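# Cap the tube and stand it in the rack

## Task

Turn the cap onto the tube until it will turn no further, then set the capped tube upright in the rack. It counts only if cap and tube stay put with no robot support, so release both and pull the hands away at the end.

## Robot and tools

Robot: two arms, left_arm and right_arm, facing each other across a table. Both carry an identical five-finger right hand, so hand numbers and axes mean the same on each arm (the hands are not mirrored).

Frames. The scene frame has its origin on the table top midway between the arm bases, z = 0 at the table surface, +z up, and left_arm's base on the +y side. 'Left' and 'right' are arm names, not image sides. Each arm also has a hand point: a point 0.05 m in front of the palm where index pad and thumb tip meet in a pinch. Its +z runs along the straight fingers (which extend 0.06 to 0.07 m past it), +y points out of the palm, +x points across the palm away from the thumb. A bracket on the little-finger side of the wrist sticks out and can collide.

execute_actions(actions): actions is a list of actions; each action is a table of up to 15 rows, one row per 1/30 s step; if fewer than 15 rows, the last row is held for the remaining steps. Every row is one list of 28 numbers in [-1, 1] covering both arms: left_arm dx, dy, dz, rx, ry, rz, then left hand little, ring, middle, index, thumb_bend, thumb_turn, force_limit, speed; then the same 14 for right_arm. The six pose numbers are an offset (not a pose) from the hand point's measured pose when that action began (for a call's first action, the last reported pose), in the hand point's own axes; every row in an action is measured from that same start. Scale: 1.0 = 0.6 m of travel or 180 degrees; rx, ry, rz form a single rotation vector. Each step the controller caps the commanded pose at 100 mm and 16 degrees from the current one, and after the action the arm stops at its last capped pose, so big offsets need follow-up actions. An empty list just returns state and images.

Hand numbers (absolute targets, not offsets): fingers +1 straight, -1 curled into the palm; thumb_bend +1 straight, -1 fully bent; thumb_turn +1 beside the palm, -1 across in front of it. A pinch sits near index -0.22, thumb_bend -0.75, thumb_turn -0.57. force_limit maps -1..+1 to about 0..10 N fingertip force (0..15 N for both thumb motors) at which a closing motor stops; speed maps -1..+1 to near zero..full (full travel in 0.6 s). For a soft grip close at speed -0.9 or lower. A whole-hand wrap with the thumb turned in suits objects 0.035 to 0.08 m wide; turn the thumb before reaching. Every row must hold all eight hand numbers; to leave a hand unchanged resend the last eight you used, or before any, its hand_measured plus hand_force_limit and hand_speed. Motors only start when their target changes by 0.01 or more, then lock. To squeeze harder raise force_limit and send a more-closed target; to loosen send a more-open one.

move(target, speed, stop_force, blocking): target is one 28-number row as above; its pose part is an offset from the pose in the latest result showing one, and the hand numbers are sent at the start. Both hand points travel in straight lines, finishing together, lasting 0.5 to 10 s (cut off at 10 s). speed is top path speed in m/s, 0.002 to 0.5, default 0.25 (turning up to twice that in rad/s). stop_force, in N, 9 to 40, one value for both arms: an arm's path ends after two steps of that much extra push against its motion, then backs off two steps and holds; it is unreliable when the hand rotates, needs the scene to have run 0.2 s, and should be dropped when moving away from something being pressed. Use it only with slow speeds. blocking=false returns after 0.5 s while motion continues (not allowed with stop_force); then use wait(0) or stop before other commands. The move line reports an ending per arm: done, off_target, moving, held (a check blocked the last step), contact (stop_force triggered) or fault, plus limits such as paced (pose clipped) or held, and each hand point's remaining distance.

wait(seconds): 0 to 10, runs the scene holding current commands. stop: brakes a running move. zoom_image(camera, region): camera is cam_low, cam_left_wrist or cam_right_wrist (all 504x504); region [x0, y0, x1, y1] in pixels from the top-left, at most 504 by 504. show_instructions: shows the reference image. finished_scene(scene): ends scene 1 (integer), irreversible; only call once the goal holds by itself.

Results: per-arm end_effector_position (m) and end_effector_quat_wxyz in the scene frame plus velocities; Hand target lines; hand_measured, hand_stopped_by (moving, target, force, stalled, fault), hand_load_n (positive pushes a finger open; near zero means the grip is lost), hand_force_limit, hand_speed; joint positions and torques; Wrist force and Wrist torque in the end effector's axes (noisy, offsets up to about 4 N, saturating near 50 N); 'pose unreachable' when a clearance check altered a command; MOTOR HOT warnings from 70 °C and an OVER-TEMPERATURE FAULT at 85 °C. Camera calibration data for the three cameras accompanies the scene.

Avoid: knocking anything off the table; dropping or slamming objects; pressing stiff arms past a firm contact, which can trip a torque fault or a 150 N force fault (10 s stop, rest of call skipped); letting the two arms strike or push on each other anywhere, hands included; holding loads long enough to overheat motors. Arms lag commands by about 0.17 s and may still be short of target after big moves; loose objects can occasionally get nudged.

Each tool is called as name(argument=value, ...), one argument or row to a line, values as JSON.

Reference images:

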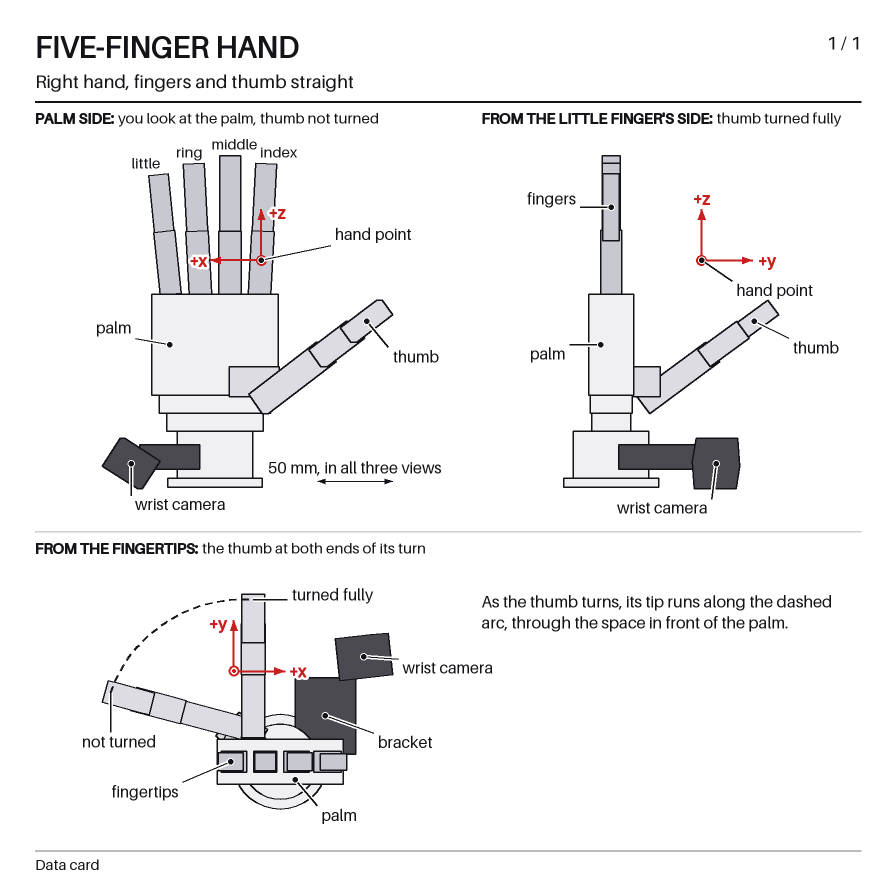

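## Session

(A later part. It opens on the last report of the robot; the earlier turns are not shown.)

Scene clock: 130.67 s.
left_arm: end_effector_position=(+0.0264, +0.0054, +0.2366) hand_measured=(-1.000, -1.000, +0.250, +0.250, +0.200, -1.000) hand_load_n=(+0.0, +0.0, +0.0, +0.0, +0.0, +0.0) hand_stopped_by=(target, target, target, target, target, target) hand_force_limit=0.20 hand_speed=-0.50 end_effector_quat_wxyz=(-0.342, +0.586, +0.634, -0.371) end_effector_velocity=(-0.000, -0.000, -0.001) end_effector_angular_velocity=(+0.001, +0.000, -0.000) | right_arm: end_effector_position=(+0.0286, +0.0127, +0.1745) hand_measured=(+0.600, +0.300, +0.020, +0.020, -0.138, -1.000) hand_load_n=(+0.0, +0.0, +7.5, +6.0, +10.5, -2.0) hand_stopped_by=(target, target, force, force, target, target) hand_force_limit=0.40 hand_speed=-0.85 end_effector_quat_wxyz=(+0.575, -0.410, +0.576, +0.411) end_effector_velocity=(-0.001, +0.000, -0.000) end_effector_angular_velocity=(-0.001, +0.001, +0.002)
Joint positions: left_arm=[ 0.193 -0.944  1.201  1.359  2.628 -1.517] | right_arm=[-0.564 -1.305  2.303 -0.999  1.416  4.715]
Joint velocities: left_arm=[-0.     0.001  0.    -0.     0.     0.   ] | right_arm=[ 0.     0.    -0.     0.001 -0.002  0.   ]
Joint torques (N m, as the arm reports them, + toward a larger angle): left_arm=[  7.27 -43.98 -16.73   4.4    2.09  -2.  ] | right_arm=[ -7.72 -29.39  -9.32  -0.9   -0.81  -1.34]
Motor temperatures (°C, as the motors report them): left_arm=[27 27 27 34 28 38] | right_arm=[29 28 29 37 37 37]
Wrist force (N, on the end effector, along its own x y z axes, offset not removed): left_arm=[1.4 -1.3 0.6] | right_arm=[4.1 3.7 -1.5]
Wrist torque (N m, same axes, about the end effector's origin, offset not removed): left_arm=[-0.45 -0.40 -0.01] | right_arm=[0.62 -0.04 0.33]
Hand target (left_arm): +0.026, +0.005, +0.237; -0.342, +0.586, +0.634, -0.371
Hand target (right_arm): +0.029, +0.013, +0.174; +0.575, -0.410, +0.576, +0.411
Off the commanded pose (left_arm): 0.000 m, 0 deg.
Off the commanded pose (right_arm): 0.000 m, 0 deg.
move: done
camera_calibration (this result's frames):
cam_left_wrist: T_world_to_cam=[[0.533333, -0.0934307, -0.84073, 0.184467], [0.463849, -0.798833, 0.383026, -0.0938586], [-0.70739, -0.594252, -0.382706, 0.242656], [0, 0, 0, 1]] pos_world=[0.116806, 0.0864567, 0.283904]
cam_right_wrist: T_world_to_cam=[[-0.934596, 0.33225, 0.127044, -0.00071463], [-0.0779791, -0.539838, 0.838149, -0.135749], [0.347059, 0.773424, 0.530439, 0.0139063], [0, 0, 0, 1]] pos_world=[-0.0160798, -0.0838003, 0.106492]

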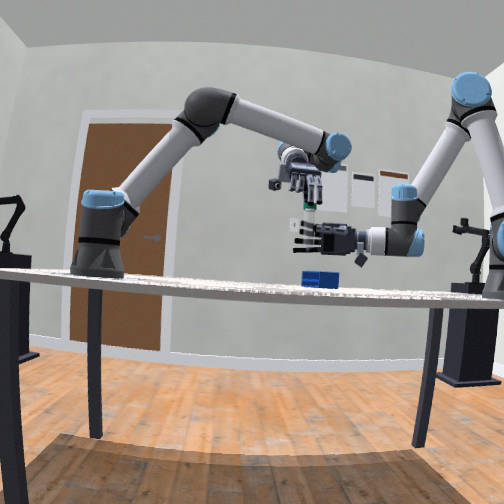

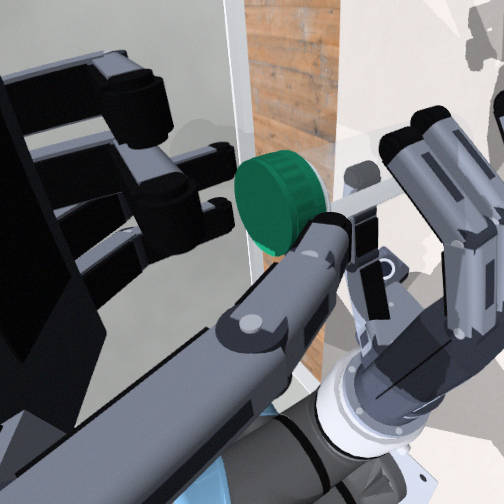

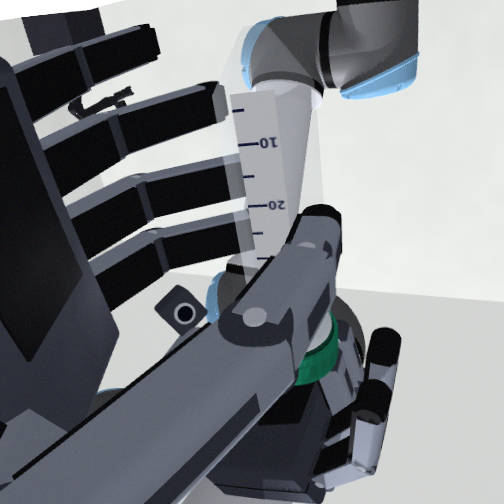

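move(
  target=[0.017,0.0062,-0.011,0,-0.302,-0.17,-1,-1,0.3,0.3,0.25,-1,0.2,-0.5, 0,0,0,0,0,0,0.6,0.3,-0.3,-0.3,-0.15,-1,0.4,-0.85],
  speed=0.3,
)

move(
  target=[0.0157,0.0135,-0.007,0,-0.302,-0.17,-1,-1,0.3,0.3,0.25,-1,0.2,-0.5, 0,0,0,0,0,0,0.6,0.3,-0.3,-0.3,-0.15,-1,0.4,-0.85],
  speed=0.3,
)

zoom_image(
  camera="cam_low",
  region=[290,185,330,225],
)

Scene clock: 133.40 s.
left_arm: end_effector_position=(+0.0328, +0.0160, +0.2370) hand_measured=(-1.000, -1.000, +0.300, +0.300, +0.250, -1.000) hand_load_n=(+0.0, +0.0, +0.0, +0.0, +0.0, +0.0) hand_stopped_by=(target, target, target, target, target, target) hand_force_limit=0.20 hand_speed=-0.50 end_effector_quat_wxyz=(-0.102, +0.173, +0.845, -0.496) end_effector_velocity=(-0.000, -0.000, -0.001) end_effector_angular_velocity=(+0.001, -0.003, +0.010) | right_arm: end_effector_position=(+0.0286, +0.0127, +0.1745) hand_measured=(+0.600, +0.300, +0.020, +0.020, -0.138, -1.000) hand_load_n=(+0.0, +0.0, +7.5, +6.0, +10.5, -2.0) hand_stopped_by=(target, target, force, force, target, target) hand_force_limit=0.40 hand_speed=-0.85 end_effector_quat_wxyz=(+0.575, -0.410, +0.576, +0.411) end_effector_velocity=(+0.000, +0.000, -0.000) end_effector_angular_velocity=(-0.000, -0.000, -0.000)
Joint positions: left_arm=[-0.133 -1.552  1.781  0.288  1.732 -3.051] | right_arm=[-0.564 -1.305  2.303 -0.999  1.416  4.715]
Joint velocities: left_arm=[-0.008 -0.001  0.002 -0.001 -0.017 -0.007] | right_arm=[-0.     0.001 -0.    -0.    -0.    -0.   ]
Joint torques (N m, as the arm reports them, + toward a larger angle): left_arm=[ -8.66 -31.92 -11.34  -2.3   -1.64  -2.68] | right_arm=[ -7.18 -29.32  -9.08   0.26  -0.85  -1.5 ]
Motor temperatures (°C, as the motors report them): left_arm=[27 27 27 34 28 38] | right_arm=[29 28 29 37 37 37]
Wrist force (N, on the end effector, along its own x y z axes, offset not removed): left_arm=[1.5 0.2 0.5] | right_arm=[2.2 -3.6 -6.1]
Wrist torque (N m, same axes, about the end effector's origin, offset not removed): left_arm=[-0.12 -0.39 0.06] | right_arm=[-0.14 -0.04 0.20]
Hand target (left_arm): +0.033, +0.016, +0.237; -0.102, +0.173, +0.845, -0.496
Hand target (right_arm): +0.029, +0.013, +0.174; +0.575, -0.410, +0.576, +0.411
Off the commanded pose (left_arm): 0.001 m, 0 deg.
Off the commanded pose (right_arm): 0.000 m, 0 deg.
move: done
camera_calibration (this result's frames):
cam_left_wrist: T_world_to_cam=[[0.327743, 0.426855, -0.84284, 0.181356], [0.924435, 0.0391891, 0.37932, -0.11607], [0.194945, -0.90347, -0.381756, 0.228748], [0, 0, 0, 1]] pos_world=[0.00326792, 0.133803, 0.284208]
cam_right_wrist: T_world_to_cam=[[-0.934596, 0.33225, 0.127044, -0.000714619], [-0.0779792, -0.539838, 0.838149, -0.135749], [0.347059, 0.773424, 0.530439, 0.0139062], [0, 0, 0, 1]] pos_world=[-0.0160797, -0.0838003, 0.106492]

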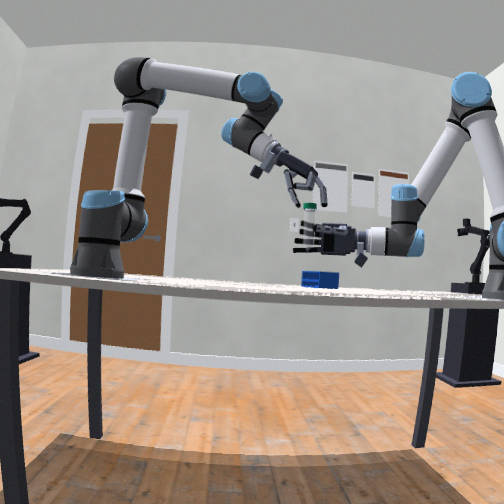

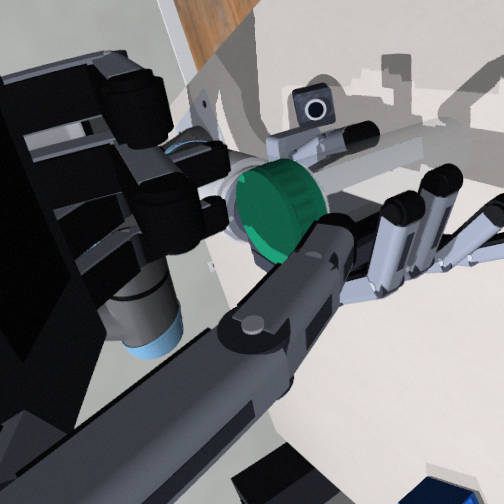

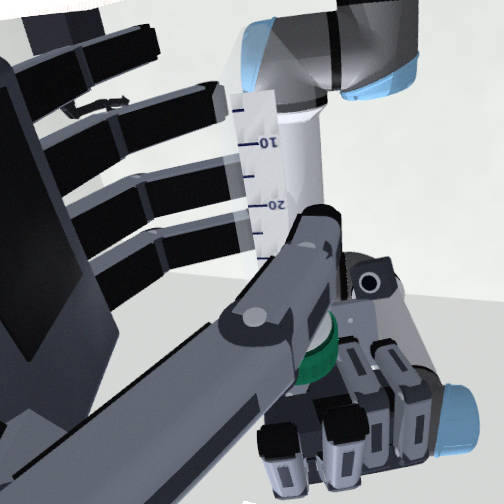

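Scene clock: 135.87 s.
left_arm: end_effector_position=(+0.0269, +0.0267, +0.2310) hand_measured=(-1.000, -1.000, +0.300, +0.300, +0.250, -1.000) hand_load_n=(+0.0, +0.0, +0.0, +0.0, +0.0, +0.0) hand_stopped_by=(target, target, target, target, target, target) hand_force_limit=0.20 hand_speed=-0.50 end_effector_quat_wxyz=(-0.167, +0.290, -0.813, +0.476) end_effector_velocity=(+0.001, +0.000, -0.001) end_effector_angular_velocity=(+0.005, +0.001, +0.016) | right_arm: end_effector_position=(+0.0286, +0.0127, +0.1745) hand_measured=(+0.600, +0.300, +0.020, +0.020, -0.138, -1.000) hand_load_n=(+0.0, +0.0, +7.5, +6.0, +10.5, -2.0) hand_stopped_by=(target, target, force, force, target, target) hand_force_limit=0.40 hand_speed=-0.85 end_effector_quat_wxyz=(+0.575, -0.410, +0.576, +0.411) end_effector_velocity=(-0.000, +0.000, -0.000) end_effector_angular_velocity=(-0.000, -0.000, +0.000)
Joint positions: left_arm=[-0.553 -1.262  1.576  0.842  0.565 -4.237] | right_arm=[-0.564 -1.305  2.303 -0.999  1.416  4.715]
Joint velocities: left_arm=[ 0.002  0.011 -0.01   0.024 -0.001 -0.026] | right_arm=[ 0.  0.  0.  0. -0. -0.]
Joint torques (N m, as the arm reports them, + toward a larger angle): left_arm=[ 10.93 -19.95 -30.24   4.04  -3.18  -2.68] | right_arm=[ -7.33 -29.83  -8.7    0.34  -0.84  -1.36]
Motor temperatures (°C, as the motors report them): left_arm=[27 27 27 34 28 38] | right_arm=[29 28 29 37 37 37]
Wrist force (N, on the end effector, along its own x y z axes, offset not removed): left_arm=[1.7 -3.0 0.8] | right_arm=[0.0 -1.7 -1.2]
Wrist torque (N m, same axes, about the end effector's origin, offset not removed): left_arm=[-0.68 -0.44 -0.03] | right_arm=[-0.16 0.00 0.01]
Hand target (left_arm): +0.027, +0.027, +0.231; +0.167, -0.291, +0.813, -0.476
Hand target (right_arm): +0.029, +0.013, +0.174; +0.575, -0.410, +0.576, +0.411
Off the commanded pose (left_arm): 0.001 m, 0 deg.
Off the commanded pose (right_arm): 0.000 m, 0 deg.
move: done
camera_calibration (this result's frames):
cam_left_wrist: T_world_to_cam=[[-0.230029, 0.48819, -0.841877, 0.186751], [0.396569, 0.837014, 0.377014, -0.115377], [0.888718, -0.247138, -0.386139, 0.202147], [0, 0, 0, 1]] pos_world=[-0.0909386, 0.0553611, 0.278777]
cam_right_wrist: T_world_to_cam=[[-0.934596, 0.33225, 0.127045, -0.000714649], [-0.077979, -0.539838, 0.838149, -0.135749], [0.347059, 0.773424, 0.530439, 0.0139063], [0, 0, 0, 1]] pos_world=[-0.0160798, -0.0838003, 0.106492]

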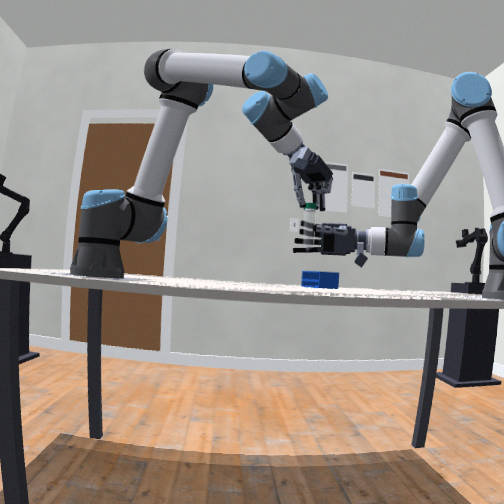

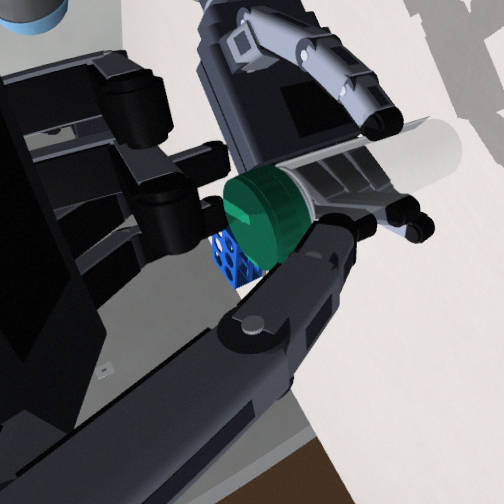

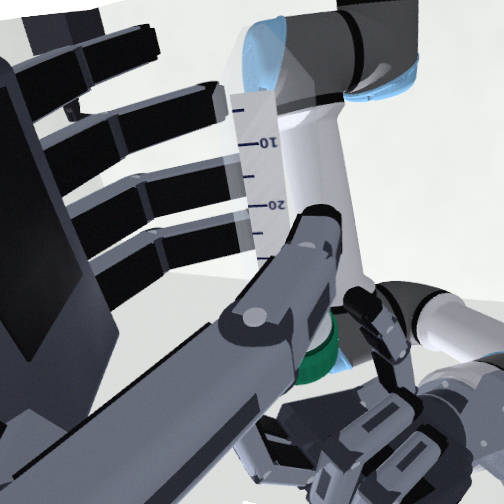

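Region (290, 185, 330, 225) of cam_low's 504x504 image, scaled by 12.600, with more detail than that image has.

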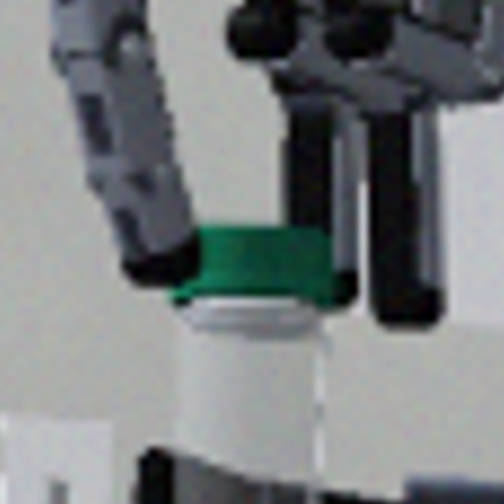

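move(
  target=[-0.001,0,0,0,0,0,-1,-1,-0.3,-0.3,-0.4,-1,0,-0.8, 0,0,0,0,0,0,0.6,0.3,-0.3,-0.3,-0.15,-1,0.4,-0.85],
)

move(
  target=[0,-0.005,0.0124,0,0.1935,0.109,-1,-1,-0.3,-0.3,-0.4,-1,0,-0.8, 0,0,0,0,0,0,0.6,0.3,-0.3,-0.3,-0.15,-1,0.4,-0.85],
  speed=0.15,
)

move(
  target=[0,-0.006,0.0119,0,0.1935,0.109,-1,-1,-0.3,-0.3,-0.4,-1,0,-0.8, 0,0,0,0,0,0,0.6,0.3,-0.3,-0.3,-0.15,-1,0.4,-0.85],
  speed=0.15,
)

move(
  target=[0,-0.006,0.0119,0,0.1935,0.109,-1,-1,-0.3,-0.3,-0.4,-1,0,-0.8, 0,0,0,0,0,0,0.6,0.3,-0.3,-0.3,-0.15,-1,0.4,-0.85],
  speed=0.15,
)

Scene clock: 137.47 s.
left_arm: end_effector_position=(+0.0273, +0.0271, +0.2310) hand_measured=(-1.000, -1.000, +0.026, -0.008, +0.068, -1.000) hand_load_n=(+0.0, +0.0, +3.0, +7.0, +8.0, -0.5) hand_stopped_by=(target, target, force, force, force, target) hand_force_limit=0.00 hand_speed=-0.80 end_effector_quat_wxyz=(-0.167, +0.290, -0.813, +0.476) end_effector_velocity=(-0.000, -0.000, -0.000) end_effector_angular_velocity=(+0.000, +0.000, -0.000) | right_arm: end_effector_position=(+0.0286, +0.0127, +0.1745) hand_measured=(+0.600, +0.300, +0.020, +0.020, -0.138, -1.000) hand_load_n=(+0.0, +0.0, +4.5, +7.0, +9.0, -1.5) hand_stopped_by=(target, target, force, force, target, target) hand_force_limit=0.40 hand_speed=-0.85 end_effector_quat_wxyz=(+0.575, -0.410, +0.576, +0.411) end_effector_velocity=(-0.000, -0.000, -0.001) end_effector_angular_velocity=(-0.002, -0.000, +0.001)
Joint positions: left_arm=[-0.553 -1.263  1.577  0.842  0.566 -4.237] | right_arm=[-0.564 -1.305  2.303 -0.999  1.416  4.715]
Joint velocities: left_arm=[-0.  0.  0. -0. -0. -0.] | right_arm=[ 0.     0.001  0.     0.001 -0.    -0.001]
Joint torques (N m, as the arm reports them, + toward a larger angle): left_arm=[ 10.76 -41.34  -6.8    0.16   0.43   2.79] | right_arm=[ -7.75 -30.05  -9.33  -0.59  -0.87  -1.41]
Motor temperatures (°C, as the motors report them): left_arm=[27 27 27 34 28 38] | right_arm=[29 28 29 37 37 37]
Wrist force (N, on the end effector, along its own x y z axes, offset not removed): left_arm=[0.9 -3.3 1.8] | right_arm=[3.2 -4.7 2.1]
Wrist torque (N m, same axes, about the end effector's origin, offset not removed): left_arm=[-0.58 -0.18 -0.15] | right_arm=[-0.80 -0.16 -0.04]
Hand target (left_arm): +0.027, +0.027, +0.231; +0.167, -0.290, +0.813, -0.476
Hand target (right_arm): +0.029, +0.013, +0.174; +0.575, -0.410, +0.576, +0.411
Off the commanded pose (left_arm): 0.000 m, 0 deg.
Off the commanded pose (right_arm): 0.000 m, 0 deg.
move: done
camera_calibration (this result's frames):
cam_left_wrist: T_world_to_cam=[[-0.230031, 0.488195, -0.841874, 0.18667], [0.396574, 0.837011, 0.377016, -0.115878], [0.888716, -0.24714, -0.386143, 0.201829], [0, 0, 0, 1]] pos_world=[-0.0904744, 0.0557396, 0.278776]
cam_right_wrist: T_world_to_cam=[[-0.934595, 0.332252, 0.127047, -0.000714819], [-0.0779723, -0.539825, 0.838158, -0.135748], [0.347063, 0.773432, 0.530424, 0.0139117], [0, 0, 0, 1]] pos_world=[-0.0160809, -0.0838024, 0.10649]

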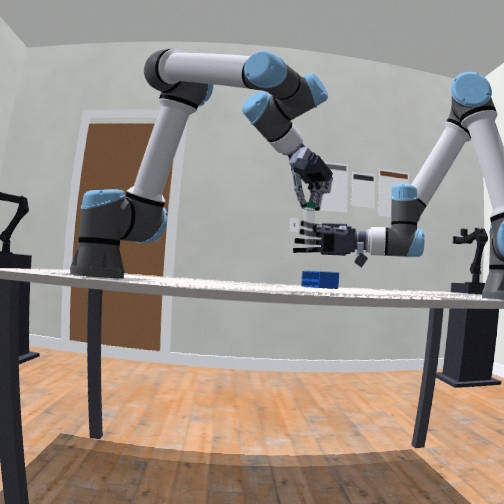

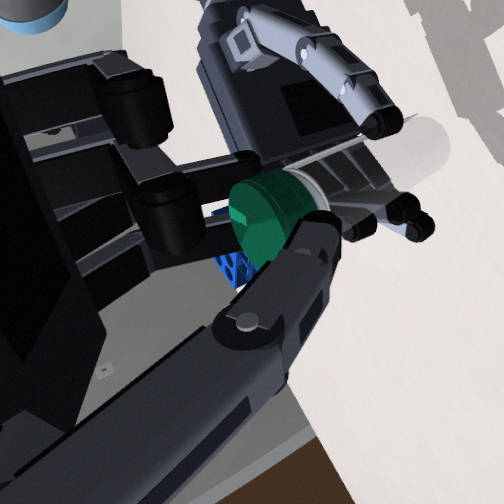

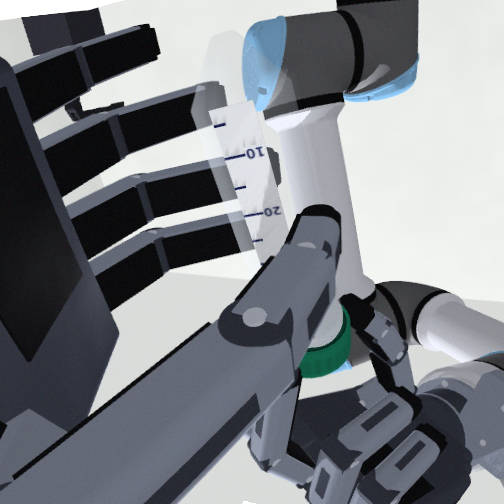

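Scene clock: 140.23 s.
left_arm: end_effector_position=(+0.0323, +0.0208, +0.2308) hand_measured=(-1.000, -1.000, +0.026, -0.008, +0.068, -1.000) hand_load_n=(+0.0, +0.0, +6.5, +5.0, +6.5, -4.5) hand_stopped_by=(target, target, force, force, force, target) hand_force_limit=0.00 hand_speed=-0.80 end_effector_quat_wxyz=(+0.005, -0.005, -0.862, +0.506) end_effector_velocity=(+0.000, -0.000, +0.000) end_effector_angular_velocity=(+0.000, +0.001, -0.014) | right_arm: end_effector_position=(+0.0287, +0.0127, +0.1745) hand_measured=(+0.600, +0.300, +0.020, +0.020, -0.138, -1.000) hand_load_n=(+0.0, +0.0, +4.0, +12.5, +9.0, +2.0) hand_stopped_by=(target, target, force, force, target, target) hand_force_limit=0.40 hand_speed=-0.85 end_effector_quat_wxyz=(+0.575, -0.410, +0.576, +0.411) end_effector_velocity=(+0.000, +0.000, +0.000) end_effector_angular_velocity=(+0.001, +0.000, -0.001)
Joint positions: left_arm=[-0.353 -1.572  1.822  0.3    1.203 -3.361] | right_arm=[-0.564 -1.305  2.303 -0.999  1.416  4.715]
Joint velocities: left_arm=[ 0.008 -0.002  0.001 -0.003  0.019  0.011] | right_arm=[ 0.    -0.    -0.    -0.001  0.001  0.001]
Joint torques (N m, as the arm reports them, + toward a larger angle): left_arm=[ 12.6  -28.52  -0.97   0.87   0.43   2.88] | right_arm=[ -3.5  -31.    -8.96  -1.79  -0.91  -1.54]
Motor temperatures (°C, as the motors report them): left_arm=[27 27 27 34 28 38] | right_arm=[29 28 29 37 37 37]
Wrist force (N, on the end effector, along its own x y z axes, offset not removed): left_arm=[8.4 -11.0 2.1] | right_arm=[6.9 -3.5 6.2]
Wrist torque (N m, same axes, about the end effector's origin, offset not removed): left_arm=[-0.31 -0.44 -0.16] | right_arm=[0.48 0.40 0.24]
Hand target (left_arm): +0.032, +0.021, +0.231; -0.005, +0.006, +0.862, -0.506
Hand target (right_arm): +0.029, +0.013, +0.174; +0.575, -0.410, +0.576, +0.411
Off the commanded pose (left_arm): 0.001 m, 0 deg.
Off the commanded pose (right_arm): 0.000 m, 0 deg.
move: done
camera_calibration (this result's frames):
cam_left_wrist: T_world_to_cam=[[0.139011, 0.519322, -0.843197, 0.178462], [0.840433, 0.388487, 0.377823, -0.117717], [0.523783, -0.761172, -0.382451, 0.217421], [0, 0, 0, 1]] pos_world=[-0.0397564, 0.118547, 0.278108]
cam_right_wrist: T_world_to_cam=[[-0.934591, 0.332262, 0.127051, -0.000711331], [-0.0779644, -0.539803, 0.838173, -0.135746], [0.347075, 0.773444, 0.530399, 0.0139199], [0, 0, 0, 1]] pos_world=[-0.0160794, -0.083806, 0.106486]

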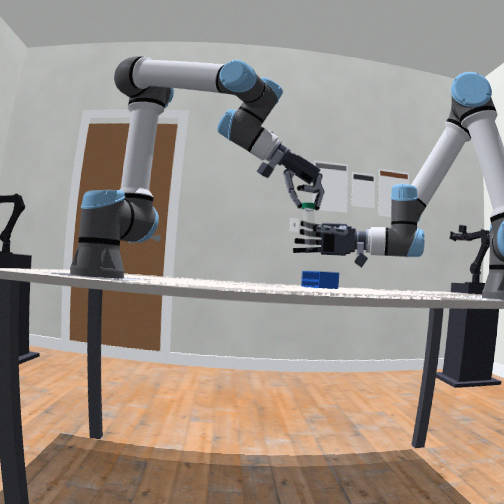

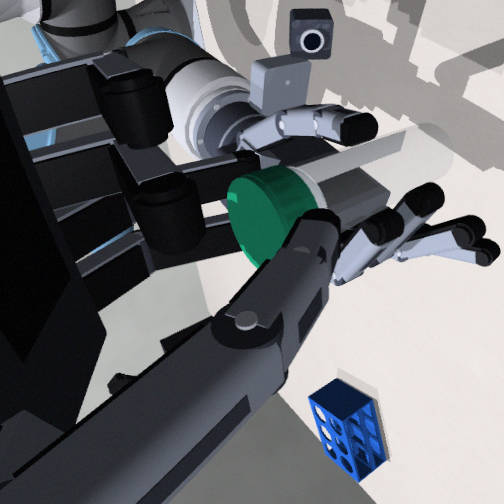

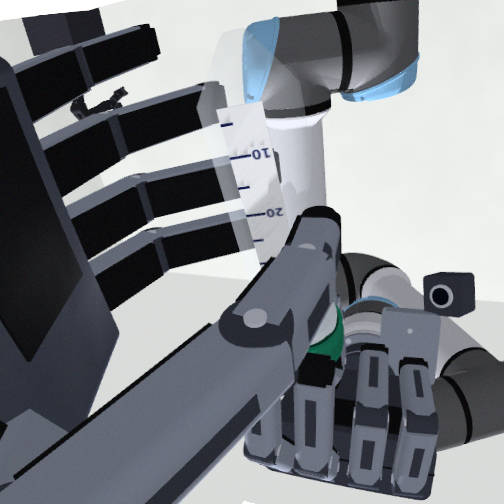

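Scene clock: 143.00 s.
left_arm: end_effector_position=(+0.0326, +0.0129, +0.2307) hand_measured=(-1.000, -1.000, +0.026, -0.008, +0.068, -1.000) hand_load_n=(+0.0, +0.0, +8.5, +6.0, +4.5, -3.0) hand_stopped_by=(target, target, force, force, force, target) hand_force_limit=0.00 hand_speed=-0.80 end_effector_quat_wxyz=(-0.175, +0.300, +0.809, -0.475) end_effector_velocity=(-0.000, -0.000, -0.001) end_effector_angular_velocity=(+0.004, -0.001, -0.015) | right_arm: end_effector_position=(+0.0287, +0.0127, +0.1745) hand_measured=(+0.600, +0.300, +0.020, +0.020, -0.138, -1.000) hand_load_n=(+0.0, +0.0, +4.0, +16.5, +9.5, +4.0) hand_stopped_by=(target, target, force, force, target, target) hand_force_limit=0.40 hand_speed=-0.85 end_effector_quat_wxyz=(+0.575, -0.410, +0.576, +0.411) end_effector_velocity=(-0.000, +0.000, +0.000) end_effector_angular_velocity=(+0.000, -0.001, -0.000)
Joint positions: left_arm=[ 0.023 -1.438  1.688  0.361  2.124 -2.787] | right_arm=[-0.564 -1.305  2.303 -0.999  1.416  4.715]
Joint velocities: left_arm=[ 0.006  0.009 -0.008  0.011  0.017  0.015] | right_arm=[ 0.    -0.     0.    -0.     0.001 -0.001]
Joint torques (N m, as the arm reports them, + toward a larger angle): left_arm=[ 17.69 -11.58 -29.13   4.75  -0.01   2.77] | right_arm=[ -2.45 -29.36  -9.3   -1.87  -0.99  -1.55]
Motor temperatures (°C, as the motors report them): left_arm=[27 27 27 34 28 38] | right_arm=[29 28 29 37 37 37]
Wrist force (N, on the end effector, along its own x y z axes, offset not removed): left_arm=[5.5 -11.3 7.9] | right_arm=[1.2 -7.2 7.8]
Wrist torque (N m, same axes, about the end effector's origin, offset not removed): left_arm=[-0.36 -0.52 -0.15] | right_arm=[0.21 0.97 0.01]
Hand target (left_arm): +0.033, +0.013, +0.231; -0.176, +0.301, +0.808, -0.474
Hand target (right_arm): +0.029, +0.013, +0.174; +0.575, -0.410, +0.576, +0.411
Off the commanded pose (left_arm): 0.000 m, 0 deg.
Off the commanded pose (right_arm): 0.000 m, 0 deg.
move: done
camera_calibration (this result's frames):
cam_left_wrist: T_world_to_cam=[[0.442675, 0.307213, -0.842412, 0.175124], [0.892657, -0.239898, 0.381592, -0.109257], [-0.0848627, -0.920907, -0.380433, 0.232687], [0, 0, 0, 1]] pos_world=[0.039752, 0.134272, 0.27774]
cam_right_wrist: T_world_to_cam=[[-0.934591, 0.332262, 0.127051, -0.000711315], [-0.0779644, -0.539803, 0.838173, -0.135746], [0.347075, 0.773444, 0.530399, 0.0139199], [0, 0, 0, 1]] pos_world=[-0.0160794, -0.083806, 0.106486]

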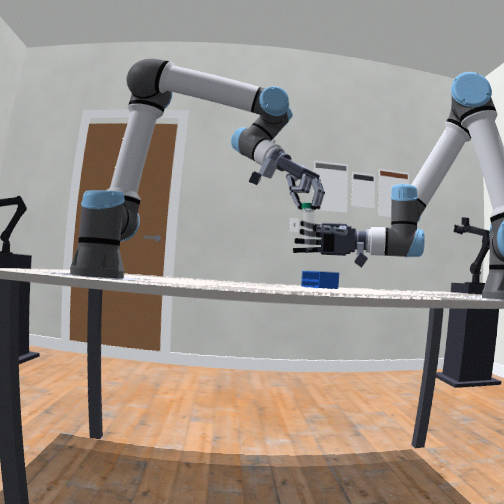

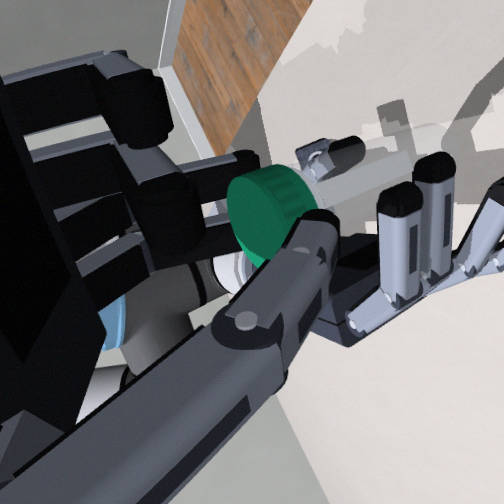

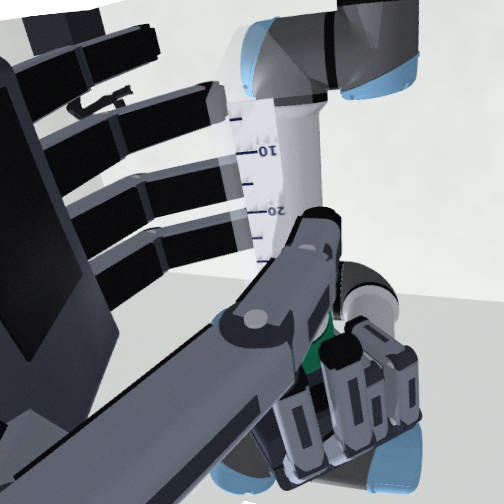

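Scene clock: 145.83 s.
left_arm: end_effector_position=(+0.0276, +0.0070, +0.2300) hand_measured=(-1.000, -1.000, +0.026, -0.008, +0.068, -1.000) hand_load_n=(+0.0, +0.0, +7.5, +5.0, +5.5, +0.5) hand_stopped_by=(target, target, force, force, force, target) hand_force_limit=0.00 hand_speed=-0.80 end_effector_quat_wxyz=(-0.325, +0.559, +0.658, -0.386) end_effector_velocity=(+0.000, +0.000, +0.000) end_effector_angular_velocity=(+0.001, -0.001, -0.014) | right_arm: end_effector_position=(+0.0287, +0.0127, +0.1745) hand_measured=(+0.600, +0.300, +0.020, +0.020, -0.138, -1.000) hand_load_n=(+0.0, +0.0, +4.0, +13.5, +9.0, +0.0) hand_stopped_by=(target, target, force, force, target, target) hand_force_limit=0.40 hand_speed=-0.85 end_effector_quat_wxyz=(+0.575, -0.410, +0.576, +0.411) end_effector_velocity=(+0.000, -0.000, +0.000) end_effector_angular_velocity=(+0.000, +0.001, -0.001)
Joint positions: left_arm=[ 0.19  -0.996  1.261  1.192  2.625 -1.697] | right_arm=[-0.564 -1.305  2.303 -0.999  1.416  4.715]
Joint velocities: left_arm=[ 0.002  0.009 -0.009  0.028  0.001  0.031] | right_arm=[-0.    -0.    -0.     0.     0.001  0.001]
Joint torques (N m, as the arm reports them, + toward a larger angle): left_arm=[ 13.98 -28.95 -27.81   4.74   0.72   2.43] | right_arm=[ -2.97 -30.21  -9.84  -1.69  -0.84  -1.48]
Motor temperatures (°C, as the motors report them): left_arm=[27 27 27 34 28 38] | right_arm=[29 28 29 37 37 37]
Wrist force (N, on the end effector, along its own x y z axes, offset not removed): left_arm=[-1.0 -8.9 5.5] | right_arm=[9.1 -9.1 1.6]
Wrist torque (N m, same axes, about the end effector's origin, offset not removed): left_arm=[-0.26 -0.40 -0.08] | right_arm=[-0.10 -0.24 0.35]
Hand target (left_arm): +0.028, +0.007, +0.230; -0.325, +0.559, +0.658, -0.386
Hand target (right_arm): +0.029, +0.013, +0.174; +0.575, -0.410, +0.576, +0.411
Off the commanded pose (left_arm): 0.000 m, 0 deg.
Off the commanded pose (right_arm): 0.000 m, 0 deg.
move: done
camera_calibration (this result's frames):
cam_left_wrist: T_world_to_cam=[[0.539379, -0.0488262, -0.840647, 0.178024], [0.530593, -0.755492, 0.384321, -0.0930329], [-0.653867, -0.653336, -0.38159, 0.240603], [0, 0, 0, 1]] pos_world=[0.110663, 0.0956014, 0.277222]
cam_right_wrist: T_world_to_cam=[[-0.934591, 0.332262, 0.127051, -0.000711342], [-0.0779641, -0.539803, 0.838173, -0.135746], [0.347076, 0.773444, 0.530399, 0.01392], [0, 0, 0, 1]] pos_world=[-0.0160794, -0.0838061, 0.106486]

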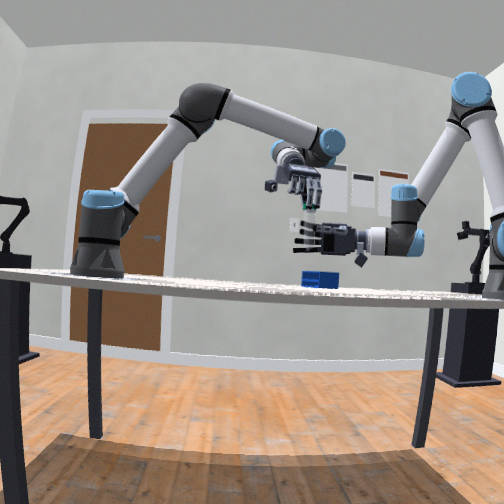

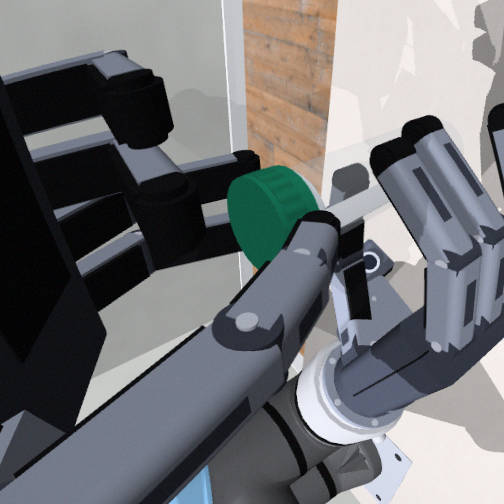

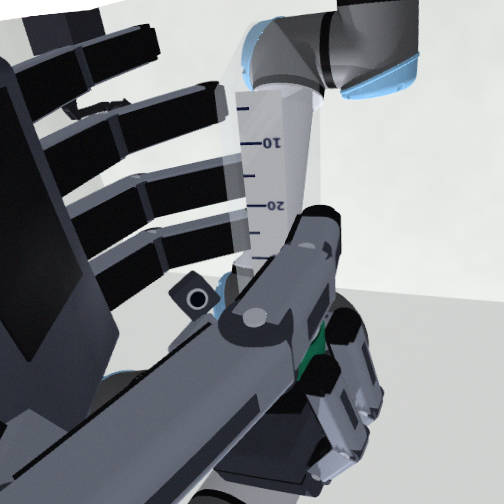

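move(
  target=[-0.004,-0.002,0.002,0,0,0,-1,-1,-0.3,-0.3,-0.4,-1,0,-0.8, 0,0,0,0,0,0,0.6,0.3,-0.35,-0.3,-0.15,-1,0.4,-0.9],
  speed=0.01,
)

move(
  target=[0,0,0,0,0,0,-1,-1,0.3,0.3,0.25,-1,0.6,-0.5, 0,0,0,0,0,0,0.6,0.3,-0.35,-0.3,-0.15,-1,0.4,-0.9],
)

move(
  target=[0.023,0.012,-0.021,0,-0.387,-0.218,-1,-1,0.3,0.3,0.25,-1,0.6,-0.5, 0,0,0,0,0,0,0.6,0.3,-0.35,-0.3,-0.15,-1,0.4,-0.9],
  speed=0.3,
)

zoom_image(
  camera="cam_low",
  region=[290,185,330,225],
)

Scene clock: 146.93 s.
left_arm: end_effector_position=(+0.0264, +0.0045, +0.2305) hand_measured=(-1.000, -1.000, +0.026, -0.008, +0.068, -1.000) hand_load_n=(+0.0, +0.0, +5.5, +3.5, +7.5, +0.0) hand_stopped_by=(target, target, force, force, force, target) hand_force_limit=0.00 hand_speed=-0.80 end_effector_quat_wxyz=(-0.325, +0.559, +0.658, -0.386) end_effector_velocity=(-0.001, -0.001, -0.001) end_effector_angular_velocity=(+0.001, +0.000, -0.000) | right_arm: end_effector_position=(+0.0287, +0.0127, +0.1745) hand_measured=(+0.600, +0.300, +0.012, +0.020, -0.138, -1.000) hand_load_n=(+0.0, +0.0, +7.0, +6.5, +11.5, -3.0) hand_stopped_by=(target, target, force, force, target, target) hand_force_limit=0.40 hand_speed=-0.90 end_effector_quat_wxyz=(+0.575, -0.410, +0.576, +0.411) end_effector_velocity=(+0.000, -0.000, +0.000) end_effector_angular_velocity=(+0.000, +0.001, -0.001)
Joint positions: left_arm=[ 0.187 -0.992  1.252  1.192  2.625 -1.703] | right_arm=[-0.564 -1.305  2.303 -0.999  1.416  4.715]
Joint velocities: left_arm=[-0.002  0.003 -0.004 -0.002 -0.    -0.004] | right_arm=[-0.     0.     0.    -0.     0.001  0.001]
Joint torques (N m, as the arm reports them, + toward a larger angle): left_arm=[ -9.11 -31.29 -30.53   0.28  -0.44  -2.62] | right_arm=[ -3.33 -29.81  -9.63  -1.83  -0.81  -1.61]
Motor temperatures (°C, as the motors report them): left_arm=[27 27 27 34 28 38] | right_arm=[29 28 29 37 37 37]
Wrist force (N, on the end effector, along its own x y z axes, offset not removed): left_arm=[1.8 -2.4 1.0] | right_arm=[-1.8 0.9 -0.6]
Wrist torque (N m, same axes, about the end effector's origin, offset not removed): left_arm=[-0.55 -0.29 -0.04] | right_arm=[0.38 0.48 0.05]
Hand target (left_arm): +0.026, +0.004, +0.231; -0.325, +0.559, +0.658, -0.386
Hand target (right_arm): +0.029, +0.013, +0.174; +0.575, -0.410, +0.576, +0.411
Off the commanded pose (left_arm): 0.000 m, 0 deg.
Off the commanded pose (right_arm): 0.000 m, 0 deg.
move: done
camera_calibration (this result's frames):
cam_left_wrist: T_world_to_cam=[[0.539379, -0.0488123, -0.840647, 0.178878], [0.530564, -0.755527, 0.384292, -0.09448], [-0.65389, -0.653296, -0.381618, 0.238397], [0, 0, 0, 1]] pos_world=[0.10953, 0.0930933, 0.277658]
cam_right_wrist: T_world_to_cam=[[-0.934591, 0.332262, 0.127051, -0.000711292], [-0.0779645, -0.539803, 0.838173, -0.135746], [0.347075, 0.773444, 0.530399, 0.0139199], [0, 0, 0, 1]] pos_world=[-0.0160794, -0.083806, 0.106486]

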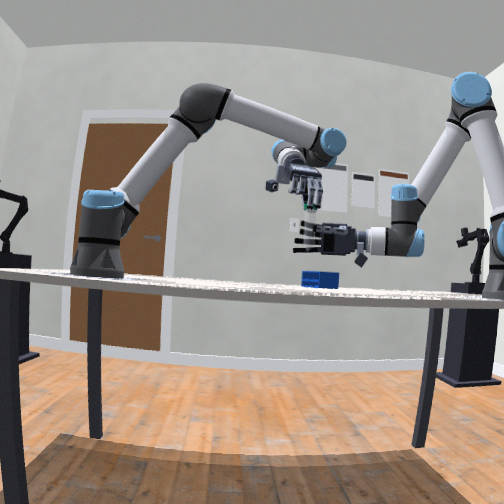

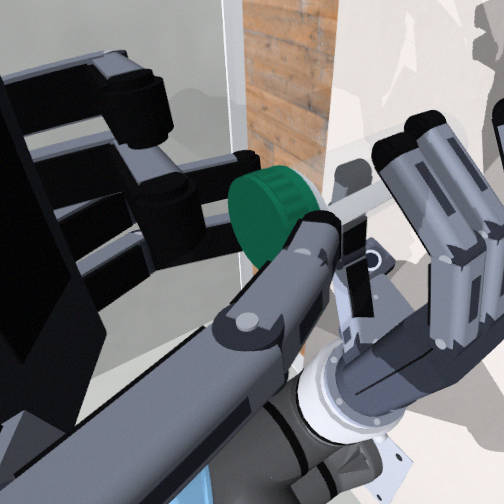

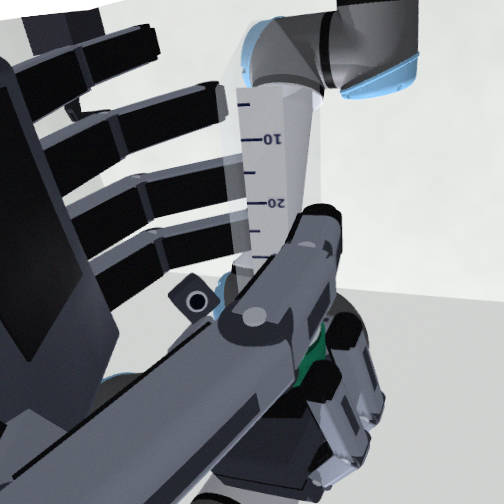

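Scene clock: 147.60 s.
left_arm: end_effector_position=(+0.0264, +0.0044, +0.2305) hand_measured=(-1.000, -1.000, +0.300, +0.300, +0.250, -1.000) hand_load_n=(+0.0, +0.0, +0.0, +0.0, +0.0, +0.0) hand_stopped_by=(target, target, target, target, target, target) hand_force_limit=0.60 hand_speed=-0.50 end_effector_quat_wxyz=(-0.325, +0.559, +0.658, -0.386) end_effector_velocity=(+0.000, +0.000, -0.000) end_effector_angular_velocity=(+0.000, +0.000, +0.001) | right_arm: end_effector_position=(+0.0287, +0.0127, +0.1745) hand_measured=(+0.600, +0.300, +0.012, +0.020, -0.138, -1.000) hand_load_n=(+0.0, +0.0, +7.0, +6.5, +11.5, -3.5) hand_stopped_by=(target, target, force, force, target, target) hand_force_limit=0.40 hand_speed=-0.90 end_effector_quat_wxyz=(+0.575, -0.410, +0.576, +0.411) end_effector_velocity=(+0.000, -0.000, -0.001) end_effector_angular_velocity=(-0.002, -0.001, -0.001)
Joint positions: left_arm=[ 0.187 -0.991  1.251  1.192  2.625 -1.703] | right_arm=[-0.564 -1.305  2.303 -0.999  1.416  4.715]
Joint velocities: left_arm=[ 0.001 -0.     0.001 -0.    -0.    -0.   ] | right_arm=[ 0.     0.001  0.     0.     0.001 -0.002]
Joint torques (N m, as the arm reports them, + toward a larger angle): left_arm=[ -0.45 -39.5   -8.83   3.89   0.16   2.03] | right_arm=[ -3.56 -29.89  -9.79  -1.8   -0.82  -1.46]
Motor temperatures (°C, as the motors report them): left_arm=[27 27 27 34 28 38] | right_arm=[29 28 29 37 37 37]
Wrist force (N, on the end effector, along its own x y z axes, offset not removed): left_arm=[1.4 -1.2 1.5] | right_arm=[-2.2 -1.9 -7.3]
Wrist torque (N m, same axes, about the end effector's origin, offset not removed): left_arm=[-0.45 -0.44 -0.05] | right_arm=[0.17 0.77 -0.23]
Hand target (left_arm): +0.026, +0.004, +0.230; -0.325, +0.559, +0.658, -0.386
Hand target (right_arm): +0.029, +0.013, +0.174; +0.575, -0.410, +0.576, +0.411
Off the commanded pose (left_arm): 0.000 m, 0 deg.
Off the commanded pose (right_arm): 0.000 m, 0 deg.
move: done
camera_calibration (this result's frames):
cam_left_wrist: T_world_to_cam=[[0.539383, -0.0487951, -0.840646, 0.178892], [0.530576, -0.755521, 0.384287, -0.0944981], [-0.653877, -0.653305, -0.381626, 0.238353], [0, 0, 0, 1]] pos_world=[0.1095, 0.0930507, 0.277661]
cam_right_wrist: T_world_to_cam=[[-0.934591, 0.332262, 0.127051, -0.000711294], [-0.0779643, -0.539803, 0.838173, -0.135746], [0.347076, 0.773444, 0.530399, 0.01392], [0, 0, 0, 1]] pos_world=[-0.0160794, -0.0838061, 0.106486]

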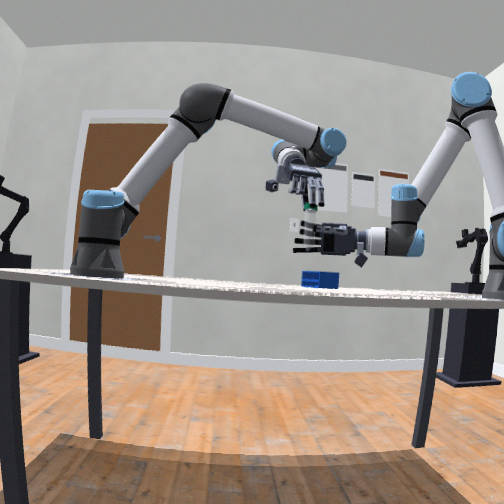

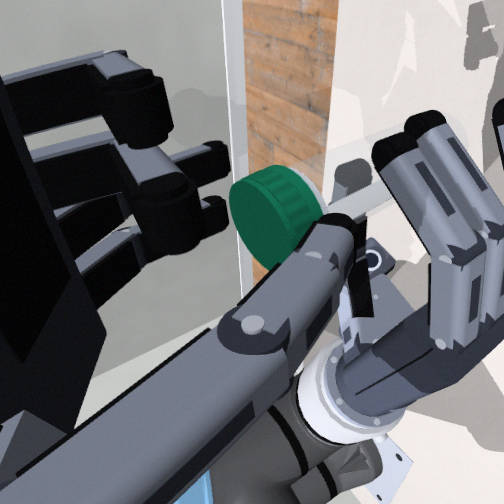

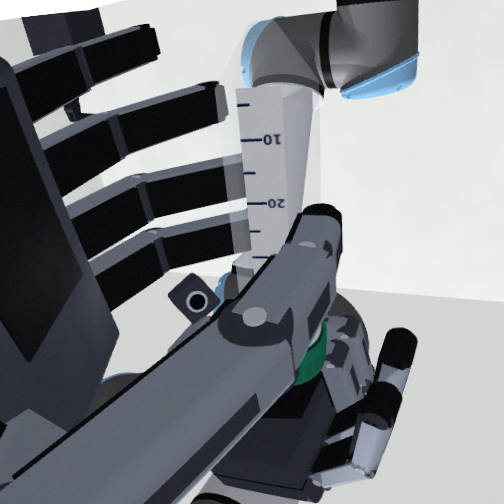

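Scene clock: 150.53 s.
left_arm: end_effector_position=(+0.0379, +0.0202, +0.2305) hand_measured=(-1.000, -1.000, +0.300, +0.300, +0.250, -1.000) hand_load_n=(+0.0, +0.0, +0.0, +0.0, +0.0, +0.0) hand_stopped_by=(target, target, target, target, target, target) hand_force_limit=0.60 hand_speed=-0.50 end_effector_quat_wxyz=(+0.004, -0.005, -0.862, +0.507) end_effector_velocity=(+0.000, -0.000, +0.000) end_effector_angular_velocity=(+0.000, -0.001, +0.011) | right_arm: end_effector_position=(+0.0287, +0.0127, +0.1745) hand_measured=(+0.600, +0.300, +0.012, +0.020, -0.138, -1.000) hand_load_n=(+0.0, +0.0, +7.0, +6.5, +11.5, -3.5) hand_stopped_by=(target, target, force, force, target, target) hand_force_limit=0.40 hand_speed=-0.90 end_effector_quat_wxyz=(+0.575, -0.410, +0.576, +0.411) end_effector_velocity=(-0.000, -0.000, +0.000) end_effector_angular_velocity=(+0.001, +0.001, +0.000)
Joint positions: left_arm=[-0.338 -1.572  1.823  0.295  1.215 -3.354] | right_arm=[-0.564 -1.305  2.303 -0.999  1.416  4.715]
Joint velocities: left_arm=[-0.005  0.002 -0.002  0.004 -0.014 -0.008] | right_arm=[ 0.    -0.     0.    -0.    -0.     0.001]
Joint torques (N m, as the arm reports them, + toward a larger angle): left_arm=[-10.3   -7.97 -32.67   1.62  -2.12  -2.72] | right_arm=[ -2.86 -30.07  -9.46  -1.92  -0.73  -1.64]
Motor temperatures (°C, as the motors report them): left_arm=[27 27 27 34 28 38] | right_arm=[29 28 29 37 37 37]
Wrist force (N, on the end effector, along its own x y z axes, offset not removed): left_arm=[2.0 -1.6 2.2] | right_arm=[4.4 -2.9 2.9]
Wrist torque (N m, same axes, about the end effector's origin, offset not removed): left_arm=[-0.54 -0.52 0.06] | right_arm=[-0.59 -0.46 0.24]
Hand target (left_arm): +0.038, +0.020, +0.230; -0.004, +0.004, +0.862, -0.506
Hand target (right_arm): +0.029, +0.013, +0.174; +0.575, -0.410, +0.576, +0.411
Off the commanded pose (left_arm): 0.001 m, 0 deg.
Off the commanded pose (right_arm): 0.000 m, 0 deg.
move: done
camera_calibration (this result's frames):
cam_left_wrist: T_world_to_cam=[[0.137805, 0.518851, -0.843684, 0.177925], [0.839808, 0.390388, 0.377254, -0.121918], [0.525102, -0.76052, -0.381938, 0.213774], [0, 0, 0, 1]] pos_world=[-0.0343844, 0.117858, 0.277755]
cam_right_wrist: T_world_to_cam=[[-0.934591, 0.332262, 0.127051, -0.000711346], [-0.0779642, -0.539803, 0.838173, -0.135746], [0.347076, 0.773444, 0.530399, 0.01392], [0, 0, 0, 1]] pos_world=[-0.0160794, -0.0838061, 0.106486]

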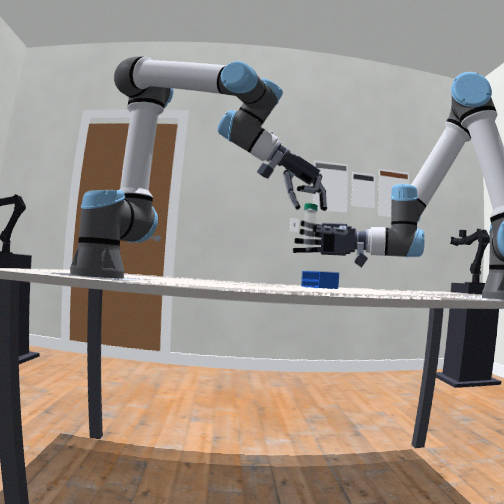

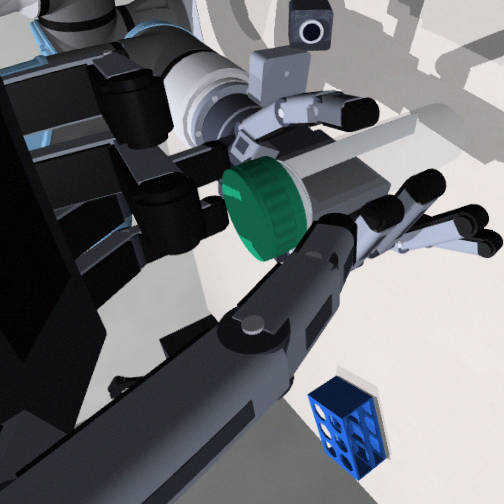

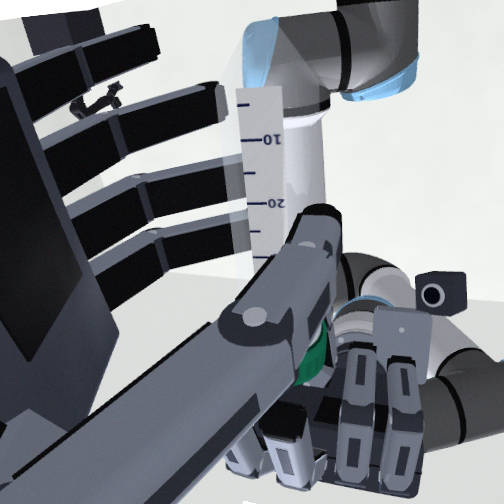

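Region (290, 185, 330, 225) of cam_low's 504x504 image, scaled by 12.600, with more detail than that image has.

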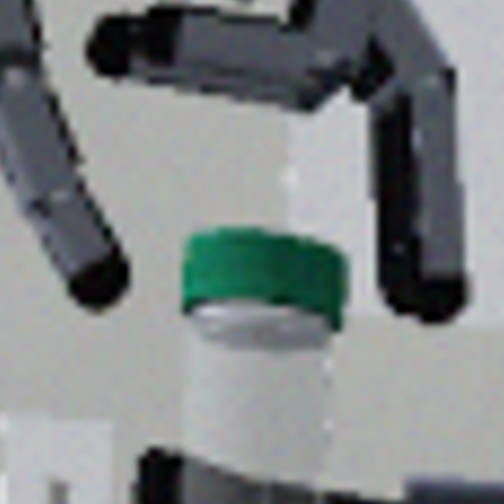

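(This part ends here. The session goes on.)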